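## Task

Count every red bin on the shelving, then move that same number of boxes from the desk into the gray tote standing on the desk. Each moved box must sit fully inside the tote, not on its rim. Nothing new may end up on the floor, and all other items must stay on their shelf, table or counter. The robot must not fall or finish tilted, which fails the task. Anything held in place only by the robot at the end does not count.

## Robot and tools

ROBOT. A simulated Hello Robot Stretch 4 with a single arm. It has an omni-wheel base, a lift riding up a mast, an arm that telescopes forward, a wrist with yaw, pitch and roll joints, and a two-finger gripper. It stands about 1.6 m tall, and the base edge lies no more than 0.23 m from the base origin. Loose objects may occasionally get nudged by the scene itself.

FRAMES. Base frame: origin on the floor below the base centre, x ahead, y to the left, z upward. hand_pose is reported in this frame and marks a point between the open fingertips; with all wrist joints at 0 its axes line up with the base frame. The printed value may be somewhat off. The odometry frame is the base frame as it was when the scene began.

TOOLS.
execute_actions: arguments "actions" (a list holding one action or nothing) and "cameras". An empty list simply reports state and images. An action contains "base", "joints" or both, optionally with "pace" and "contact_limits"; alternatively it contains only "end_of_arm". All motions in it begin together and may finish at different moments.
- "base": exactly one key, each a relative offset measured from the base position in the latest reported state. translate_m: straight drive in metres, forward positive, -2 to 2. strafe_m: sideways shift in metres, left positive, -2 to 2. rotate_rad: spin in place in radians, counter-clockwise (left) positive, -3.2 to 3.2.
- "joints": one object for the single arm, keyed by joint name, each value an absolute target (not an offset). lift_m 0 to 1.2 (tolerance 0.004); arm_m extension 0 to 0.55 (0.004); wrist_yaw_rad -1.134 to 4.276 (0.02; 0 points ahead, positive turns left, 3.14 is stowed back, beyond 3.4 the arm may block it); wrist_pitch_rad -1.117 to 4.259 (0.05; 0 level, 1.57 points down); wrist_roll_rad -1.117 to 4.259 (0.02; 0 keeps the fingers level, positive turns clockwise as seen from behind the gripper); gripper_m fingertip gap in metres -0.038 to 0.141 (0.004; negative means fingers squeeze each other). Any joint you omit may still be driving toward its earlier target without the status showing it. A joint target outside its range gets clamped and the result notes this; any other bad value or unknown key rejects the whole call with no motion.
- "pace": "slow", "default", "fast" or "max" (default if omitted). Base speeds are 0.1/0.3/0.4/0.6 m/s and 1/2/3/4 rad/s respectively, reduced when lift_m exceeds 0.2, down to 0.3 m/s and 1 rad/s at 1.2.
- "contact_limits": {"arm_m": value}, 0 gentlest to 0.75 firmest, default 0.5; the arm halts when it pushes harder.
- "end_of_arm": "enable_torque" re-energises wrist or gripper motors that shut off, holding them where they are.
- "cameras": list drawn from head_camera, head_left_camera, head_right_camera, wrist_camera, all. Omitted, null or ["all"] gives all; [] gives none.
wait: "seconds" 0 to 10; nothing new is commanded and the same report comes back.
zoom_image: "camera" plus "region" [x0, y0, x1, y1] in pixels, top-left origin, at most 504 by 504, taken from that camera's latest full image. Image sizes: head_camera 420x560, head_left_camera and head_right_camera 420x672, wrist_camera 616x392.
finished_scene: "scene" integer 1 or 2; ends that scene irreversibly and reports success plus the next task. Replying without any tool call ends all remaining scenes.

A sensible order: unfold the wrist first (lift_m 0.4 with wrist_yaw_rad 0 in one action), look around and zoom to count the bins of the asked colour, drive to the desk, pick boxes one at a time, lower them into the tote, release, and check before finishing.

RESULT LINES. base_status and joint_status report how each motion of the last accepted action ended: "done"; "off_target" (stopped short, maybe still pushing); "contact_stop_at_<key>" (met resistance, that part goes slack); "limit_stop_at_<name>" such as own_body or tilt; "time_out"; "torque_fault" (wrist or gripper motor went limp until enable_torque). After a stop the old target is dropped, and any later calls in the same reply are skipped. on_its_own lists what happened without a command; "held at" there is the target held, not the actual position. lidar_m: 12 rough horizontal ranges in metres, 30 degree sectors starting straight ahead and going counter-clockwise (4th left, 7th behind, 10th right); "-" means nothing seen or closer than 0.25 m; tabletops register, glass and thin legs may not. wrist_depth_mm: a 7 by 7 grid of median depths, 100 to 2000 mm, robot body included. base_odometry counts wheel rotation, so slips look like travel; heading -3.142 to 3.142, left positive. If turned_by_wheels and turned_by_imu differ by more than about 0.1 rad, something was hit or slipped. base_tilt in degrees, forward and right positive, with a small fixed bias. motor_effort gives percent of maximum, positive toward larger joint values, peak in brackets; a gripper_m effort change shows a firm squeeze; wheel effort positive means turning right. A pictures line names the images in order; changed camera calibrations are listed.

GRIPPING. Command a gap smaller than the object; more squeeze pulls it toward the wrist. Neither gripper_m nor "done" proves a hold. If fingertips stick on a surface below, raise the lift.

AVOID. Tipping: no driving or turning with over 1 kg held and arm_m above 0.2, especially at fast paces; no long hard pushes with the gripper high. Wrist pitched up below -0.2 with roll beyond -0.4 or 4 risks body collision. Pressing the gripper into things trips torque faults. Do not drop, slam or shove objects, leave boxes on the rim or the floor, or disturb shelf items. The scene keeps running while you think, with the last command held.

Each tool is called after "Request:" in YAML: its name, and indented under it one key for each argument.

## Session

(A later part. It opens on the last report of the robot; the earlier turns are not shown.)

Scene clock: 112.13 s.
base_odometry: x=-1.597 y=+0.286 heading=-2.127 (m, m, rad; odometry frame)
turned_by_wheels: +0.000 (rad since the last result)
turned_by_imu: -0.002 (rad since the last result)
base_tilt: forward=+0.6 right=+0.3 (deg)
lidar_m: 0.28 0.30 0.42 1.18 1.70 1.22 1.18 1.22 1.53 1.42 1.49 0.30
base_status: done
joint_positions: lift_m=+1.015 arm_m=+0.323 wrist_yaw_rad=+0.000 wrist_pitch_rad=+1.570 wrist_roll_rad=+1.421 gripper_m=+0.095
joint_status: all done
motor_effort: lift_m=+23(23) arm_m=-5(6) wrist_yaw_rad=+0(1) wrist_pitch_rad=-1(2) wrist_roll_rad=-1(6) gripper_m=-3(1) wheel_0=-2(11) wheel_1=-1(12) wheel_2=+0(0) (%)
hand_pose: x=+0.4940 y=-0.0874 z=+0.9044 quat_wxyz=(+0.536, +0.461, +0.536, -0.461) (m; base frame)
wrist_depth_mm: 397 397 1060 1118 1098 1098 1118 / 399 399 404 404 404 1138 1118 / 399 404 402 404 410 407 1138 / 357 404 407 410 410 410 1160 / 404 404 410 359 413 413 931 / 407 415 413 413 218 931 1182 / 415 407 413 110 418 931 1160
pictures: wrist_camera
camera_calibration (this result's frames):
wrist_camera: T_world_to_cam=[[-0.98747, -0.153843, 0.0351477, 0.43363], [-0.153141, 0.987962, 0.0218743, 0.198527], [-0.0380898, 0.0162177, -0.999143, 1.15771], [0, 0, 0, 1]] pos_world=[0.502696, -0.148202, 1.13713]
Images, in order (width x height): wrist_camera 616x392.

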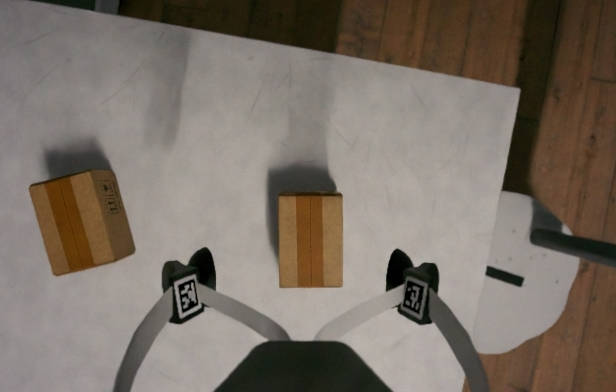

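Request:
execute_actions:
  actions:
    - {"base":{"strafe_m":-0.007},"joints":{"arm_m":0.315,"lift_m":0.866},"pace":"fast"}
  cameras: ["wrist_camera"]

Request:
execute_actions:
  actions:
    - {"joints":{"gripper_m":0.032}}
  cameras: ["wrist_camera"]

Scene clock: 113.80 s.
base_odometry: x=-1.603 y=+0.289 heading=-2.127 (m, m, rad; odometry frame)
turned_by_wheels: +0.000 (rad since the last result)
turned_by_imu: +0.000 (rad since the last result)
base_tilt: forward=+0.6 right=+0.3 (deg)
lidar_m: 0.28 0.29 0.42 1.23 1.70 1.24 1.17 1.23 1.52 1.41 1.47 0.30
base_status: done
joint_positions: lift_m=+0.866 arm_m=+0.316 wrist_yaw_rad=+0.000 wrist_pitch_rad=+1.570 wrist_roll_rad=+1.421 gripper_m=+0.095
joint_status: all done
motor_effort: lift_m=+15(21) arm_m=-5(5) wrist_yaw_rad=+0(0) wrist_pitch_rad=-1(2) wrist_roll_rad=-1(2) gripper_m=-1(0) wheel_0=-1(7) wheel_1=+1(9) wheel_2=+0(1) (%)
hand_pose: x=+0.4870 y=-0.0874 z=+0.7561 quat_wxyz=(+0.536, +0.461, +0.536, -0.461) (m; base frame)
wrist_depth_mm: 253 254 256 254 255 257 960 / 254 254 256 257 258 258 258 / 256 256 257 258 258 260 263 / 257 258 258 259 262 262 263 / 258 259 260 211 262 262 265 / 262 260 212 212 219 265 266 / 260 264 263 110 265 268 535
pictures: wrist_camera
camera_calibration (this result's frames):
wrist_camera: T_world_to_cam=[[-0.987468, -0.15386, 0.03514, 0.43192], [-0.153159, 0.98796, 0.0218731, 0.200707], [-0.0380823, 0.016217, -0.999143, 1.00923], [0, 0, 0, 1]] pos_world=[0.495681, -0.148202, 0.988795]
Images, in order (width x height): wrist_camera 616x392.

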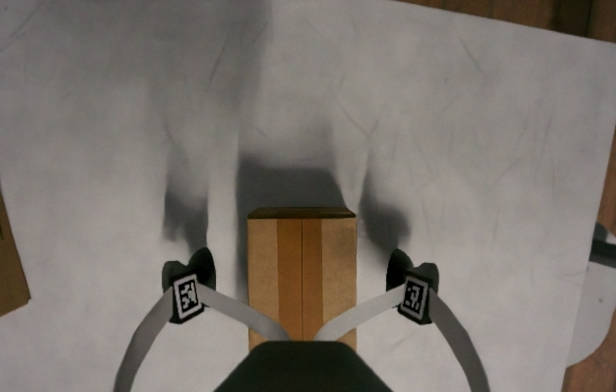

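Scene clock: 115.27 s.
base_odometry: x=-1.603 y=+0.289 heading=-2.127 (m, m, rad; odometry frame)
turned_by_wheels: +0.000 (rad since the last result)
turned_by_imu: +0.000 (rad since the last result)
base_tilt: forward=+0.6 right=+0.3 (deg)
lidar_m: 0.29 0.28 0.42 1.21 1.70 1.23 1.18 1.23 1.50 1.42 1.47 0.30
base_status: not commanded
joint_positions: lift_m=+0.866 arm_m=+0.316 wrist_yaw_rad=+0.000 wrist_pitch_rad=+1.570 wrist_roll_rad=+1.421 gripper_m=+0.032
joint_status: all done
motor_effort: lift_m=+15(15) arm_m=-5(5) wrist_yaw_rad=+0(0) wrist_pitch_rad=+0(1) wrist_roll_rad=-1(2) gripper_m=-14(11) wheel_0=-1(1) wheel_1=+1(1) wheel_2=+0(0) (%)
hand_pose: x=+0.4870 y=-0.0874 z=+0.7561 quat_wxyz=(+0.536, +0.461, +0.536, -0.461) (m; base frame)
wrist_depth_mm: 252 253 255 254 256 256 976 / 253 255 256 256 257 258 258 / 255 256 256 258 259 260 260 / 257 257 259 259 259 260 262 / 257 259 259 203 263 262 265 / 260 259 195 204 195 265 265 / 262 263 263 110 265 266 530
pictures: wrist_camera
camera_calibration (this result's frames):
wrist_camera: T_world_to_cam=[[-0.987468, -0.15386, 0.0351399, 0.431919], [-0.153159, 0.98796, 0.0218731, 0.200707], [-0.0380822, 0.016217, -0.999143, 1.00923], [0, 0, 0, 1]] pos_world=[0.49568, -0.148202, 0.988795]
Images, in order (width x height): wrist_camera 616x392.

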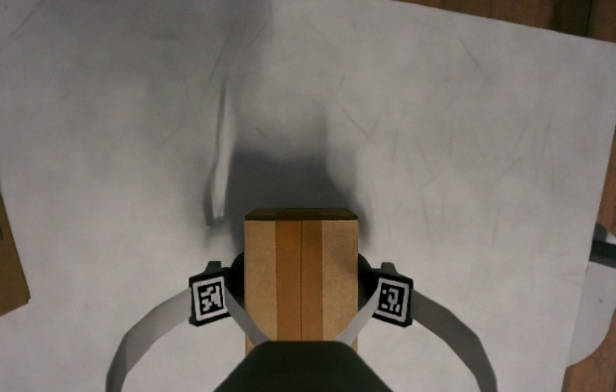

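Request:
execute_actions:
  actions:
    - {"base":{"strafe_m":0.937},"joints":{"lift_m":1.02,"wrist_roll_rad":1.67,"arm_m":0.377},"pace":"max"}
  cameras: ["wrist_camera"]

Scene clock: 123.70 s.
base_odometry: x=-0.808 y=-0.206 heading=-2.128 (m, m, rad; odometry frame)
turned_by_wheels: +0.000 (rad since the last result)
turned_by_imu: +0.000 (rad since the last result)
base_tilt: forward=+0.7 right=+0.2 (deg)
lidar_m: 0.28 0.32 0.44 1.90 1.69 1.23 1.17 1.24 1.69 1.18 0.45 0.31
base_status: done
joint_positions: lift_m=+1.020 arm_m=+0.376 wrist_yaw_rad=+0.000 wrist_pitch_rad=+1.570 wrist_roll_rad=+1.669 gripper_m=+0.032
joint_status: all done
motor_effort: lift_m=+24(28) arm_m=+5(5) wrist_yaw_rad=+0(1) wrist_pitch_rad=+0(2) wrist_roll_rad=+2(5) gripper_m=-12(12) wheel_0=+0(11) wheel_1=-2(10) wheel_2=+0(0) (%)
hand_pose: x=+0.5473 y=-0.0874 z=+0.9094 quat_wxyz=(+0.475, +0.524, +0.475, -0.524) (m; base frame)
wrist_depth_mm: 402 399 291 291 289 410 1118 / 402 407 349 306 347 407 1160 / 404 407 357 307 349 410 1160 / 407 413 357 359 349 418 931 / 415 410 293 202 310 418 946 / 413 415 194 202 195 418 1182 / 418 418 298 110 338 427 1160
pictures: wrist_camera
camera_calibration (this result's frames):
wrist_camera: T_world_to_cam=[[-0.994955, 0.0940333, 0.0349726, 0.512003], [0.0948367, 0.995248, 0.0220653, 0.0713274], [-0.0327315, 0.0252706, -0.999145, 1.16255], [0, 0, 0, 1]] pos_world=[0.540707, -0.148512, 1.14208]
Images, in order (width x height): wrist_camera 616x392.

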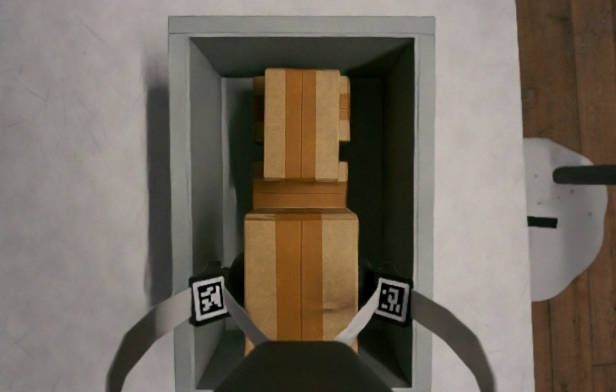

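Request:
execute_actions:
  actions:
    - {"joints":{"lift_m":0.918},"pace":"fast"}
  cameras: []

Request:
execute_actions:
  actions:
    - {"joints":{"gripper_m":0.075}}
  cameras: ["wrist_camera"]

Request:
execute_actions:
  actions:
    - {"joints":{"lift_m":1.04,"gripper_m":0.085},"pace":"max"}

Scene clock: 125.23 s.
base_odometry: x=-0.808 y=-0.206 heading=-2.128 (m, m, rad; odometry frame)
turned_by_wheels: +0.000 (rad since the last result)
turned_by_imu: +0.000 (rad since the last result)
base_tilt: forward=+0.7 right=+0.2 (deg)
lidar_m: 0.30 0.31 0.46 1.87 1.71 1.22 1.17 1.23 1.69 1.20 0.43 0.32
base_status: not commanded
joint_positions: lift_m=+0.918 arm_m=+0.376 wrist_yaw_rad=+0.000 wrist_pitch_rad=+1.570 wrist_roll_rad=+1.669 gripper_m=+0.032
joint_status: all done
motor_effort: lift_m=+16(20) arm_m=+5(5) wrist_yaw_rad=-1(0) wrist_pitch_rad=-2(1) wrist_roll_rad=+1(2) gripper_m=-10(12) wheel_0=+0(0) wheel_1=-2(2) wheel_2=+0(0) (%)
hand_pose: x=+0.5473 y=-0.0874 z=+0.8081 quat_wxyz=(+0.475, +0.524, +0.475, -0.524) (m; base frame)
wrist_depth_mm: 301 205 254 206 251 208 307 / 303 206 303 206 304 208 312 / 306 204 301 208 307 210 312 / 307 204 271 257 310 209 315 / 310 204 268 202 277 211 317 / 314 193 194 203 194 196 317 / 314 203 298 110 306 204 320
pictures: none
No camera images: the call's "cameras" was empty. Leave "cameras" out to get every camera's image.

Scene clock: 126.47 s.
base_odometry: x=-0.808 y=-0.206 heading=-2.128 (m, m, rad; odometry frame)
turned_by_wheels: +0.000 (rad since the last result)
turned_by_imu: +0.000 (rad since the last result)
base_tilt: forward=+0.6 right=+0.3 (deg)
lidar_m: 0.29 0.31 0.45 1.90 1.70 1.24 1.17 1.23 1.69 1.19 0.44 0.32
base_status: not commanded
joint_positions: lift_m=+0.918 arm_m=+0.376 wrist_yaw_rad=+0.000 wrist_pitch_rad=+1.570 wrist_roll_rad=+1.669 gripper_m=+0.075
joint_status: all done
motor_effort: lift_m=+15(16) arm_m=+5(5) wrist_yaw_rad=-1(0) wrist_pitch_rad=+0(1) wrist_roll_rad=+2(3) gripper_m=-3(10) wheel_0=+0(0) wheel_1=-2(2) wheel_2=+0(0) (%)
hand_pose: x=+0.5473 y=-0.0874 z=+0.8081 quat_wxyz=(+0.475, +0.524, +0.475, -0.524) (m; base frame)
wrist_depth_mm: 301 204 253 205 252 208 307 / 306 205 303 206 304 208 309 / 307 204 301 208 306 210 314 / 310 205 271 258 307 211 314 / 310 203 268 210 277 211 317 / 312 193 206 210 199 196 320 / 314 211 297 110 309 197 322
pictures: wrist_camera
camera_calibration (this result's frames):
wrist_camera: T_world_to_cam=[[-0.994954, 0.09404, 0.0349727, 0.515551], [0.0948434, 0.995248, 0.0220653, 0.0735585], [-0.0327315, 0.0252708, -0.999145, 1.06133], [0, 0, 0, 1]] pos_world=[0.540712, -0.148512, 1.04077]
Images, in order (width x height): wrist_camera 616x392.

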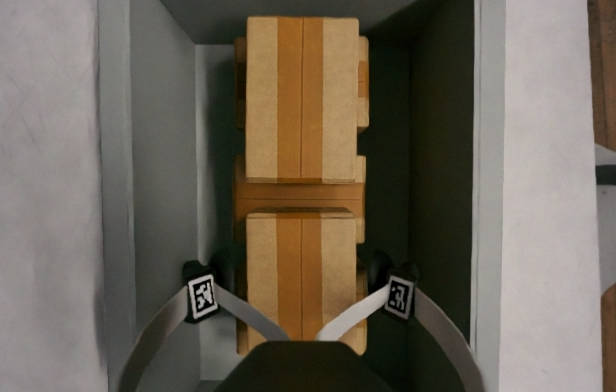

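Scene clock: 127.43 s.
base_odometry: x=-0.808 y=-0.206 heading=-2.128 (m, m, rad; odometry frame)
turned_by_wheels: +0.000 (rad since the last result)
turned_by_imu: +0.000 (rad since the last result)
base_tilt: forward=+0.7 right=+0.3 (deg)
lidar_m: 0.30 0.31 0.43 1.89 1.69 1.24 1.18 1.24 1.70 1.20 0.45 0.30
base_status: not commanded
joint_positions: lift_m=+1.040 arm_m=+0.376 wrist_yaw_rad=+0.000 wrist_pitch_rad=+1.570 wrist_roll_rad=+1.669 gripper_m=+0.085
joint_status: all done
motor_effort: lift_m=+23(25) arm_m=+5(5) wrist_yaw_rad=+0(0) wrist_pitch_rad=+0(2) wrist_roll_rad=+2(2) gripper_m=-3(2) wheel_0=+0(0) wheel_1=-2(2) wheel_2=+0(0) (%)
hand_pose: x=+0.5473 y=-0.0874 z=+0.9295 quat_wxyz=(+0.475, +0.524, +0.475, -0.524) (m; base frame)
wrist_depth_mm: 418 421 315 317 319 427 1138 / 424 427 347 327 349 433 1138 / 424 424 382 327 402 430 1160 / 427 430 379 332 407 439 946 / 433 436 384 330 351 439 960 / 436 430 202 334 204 442 1182 / 436 439 342 110 340 442 1182
pictures: head_camera, head_left_camera, head_right_camera, wrist_camera
camera_calibration (this result's frames):
wrist_camera: T_world_to_cam=[[-0.994954, 0.0940412, 0.0349726, 0.511311], [0.0948446, 0.995248, 0.0220653, 0.0708792], [-0.0327313, 0.0252709, -0.999145, 1.1826], [0, 0, 0, 1]] pos_world=[0.540716, -0.148512, 1.16215]
Images, in order (width x height): head_camera 420x560, head_left_camera 420x672, head_right_camera 420x672, wrist_camera 616x392.

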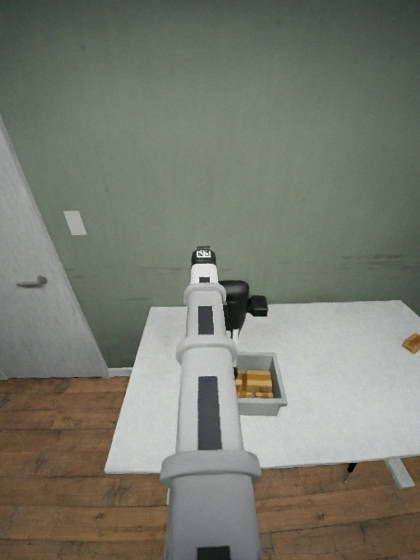

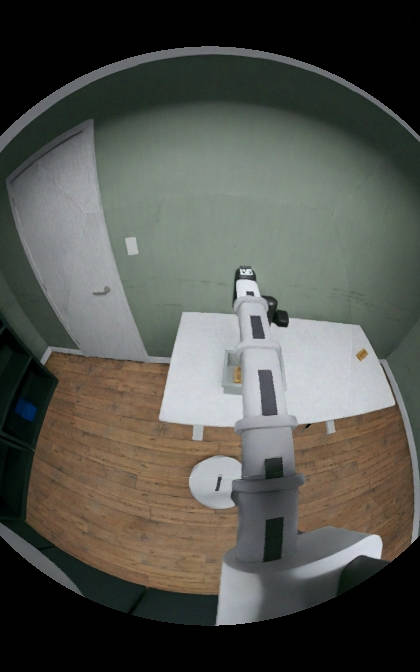

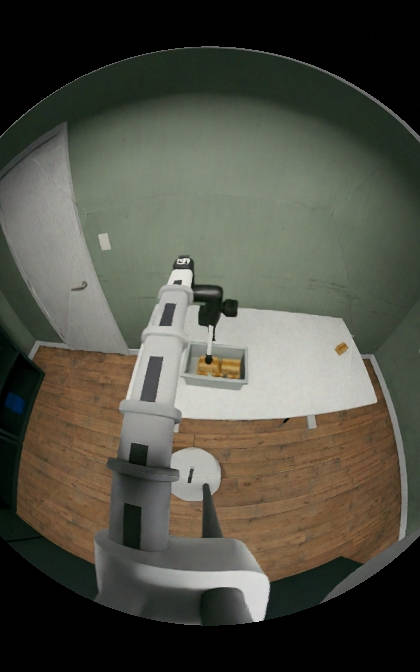

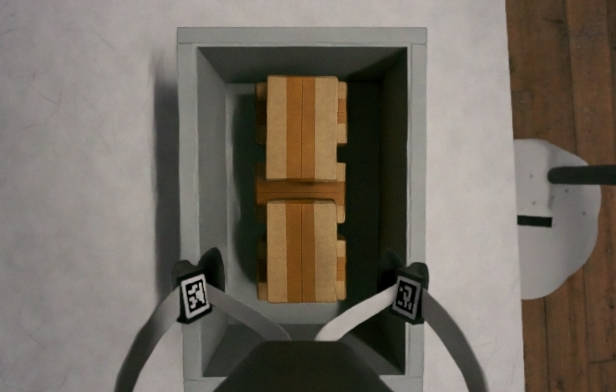

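Request:
execute_actions:
  actions:
    - {"base":{"rotate_rad":0.9},"joints":{"lift_m":1.08,"arm_m":0.2},"pace":"fast"}
  cameras: ["head_camera","head_left_camera"]

Scene clock: 129.63 s.
base_odometry: x=-0.808 y=-0.206 heading=-1.228 (m, m, rad; odometry frame)
turned_by_wheels: +0.899 (rad since the last result)
turned_by_imu: +0.885 (rad since the last result)
base_tilt: forward=+0.6 right=+0.3 (deg)
lidar_m: 0.39 1.90 1.91 1.32 1.18 1.20 1.48 2.36 0.59 0.32 0.29 0.29
base_status: done
joint_positions: lift_m=+1.080 arm_m=+0.201 wrist_yaw_rad=+0.000 wrist_pitch_rad=+1.570 wrist_roll_rad=+1.670 gripper_m=+0.085
joint_status: all done
motor_effort: lift_m=+24(27) arm_m=-5(5) wrist_yaw_rad=+0(0) wrist_pitch_rad=-3(1) wrist_roll_rad=+1(2) gripper_m=-1(1) wheel_0=-3(7) wheel_1=-3(8) wheel_2=-3(9) (%)
hand_pose: x=+0.3720 y=-0.0874 z=+0.9694 quat_wxyz=(+0.475, +0.524, +0.475, -0.524) (m; base frame)
wrist_depth_mm: 462 462 462 466 466 469 1205 / 1118 462 466 469 469 1160 1182 / 1160 469 473 469 991 1205 1229 / 1182 1205 477 477 991 991 1205 / 1182 1160 477 1182 1008 991 1229 / 1255 1229 202 1205 204 1205 1229 / 1182 1229 1229 110 1229 1205 1255
pictures: head_camera, head_left_camera
Images, in order (width x height): head_camera 420x560, head_left_camera 420x672.

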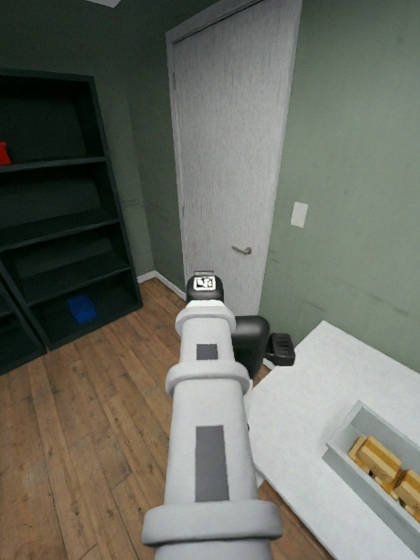

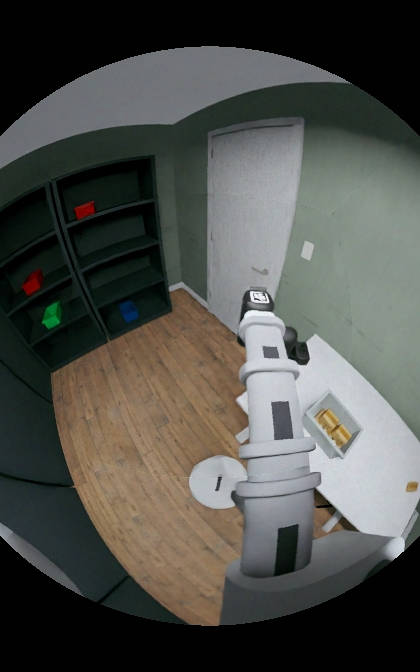

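This view confirms there are 5 red bins, and 5 boxes are in the tote.

Request:
finished_scene:
  scene: 2

The scene is finished: the task was done.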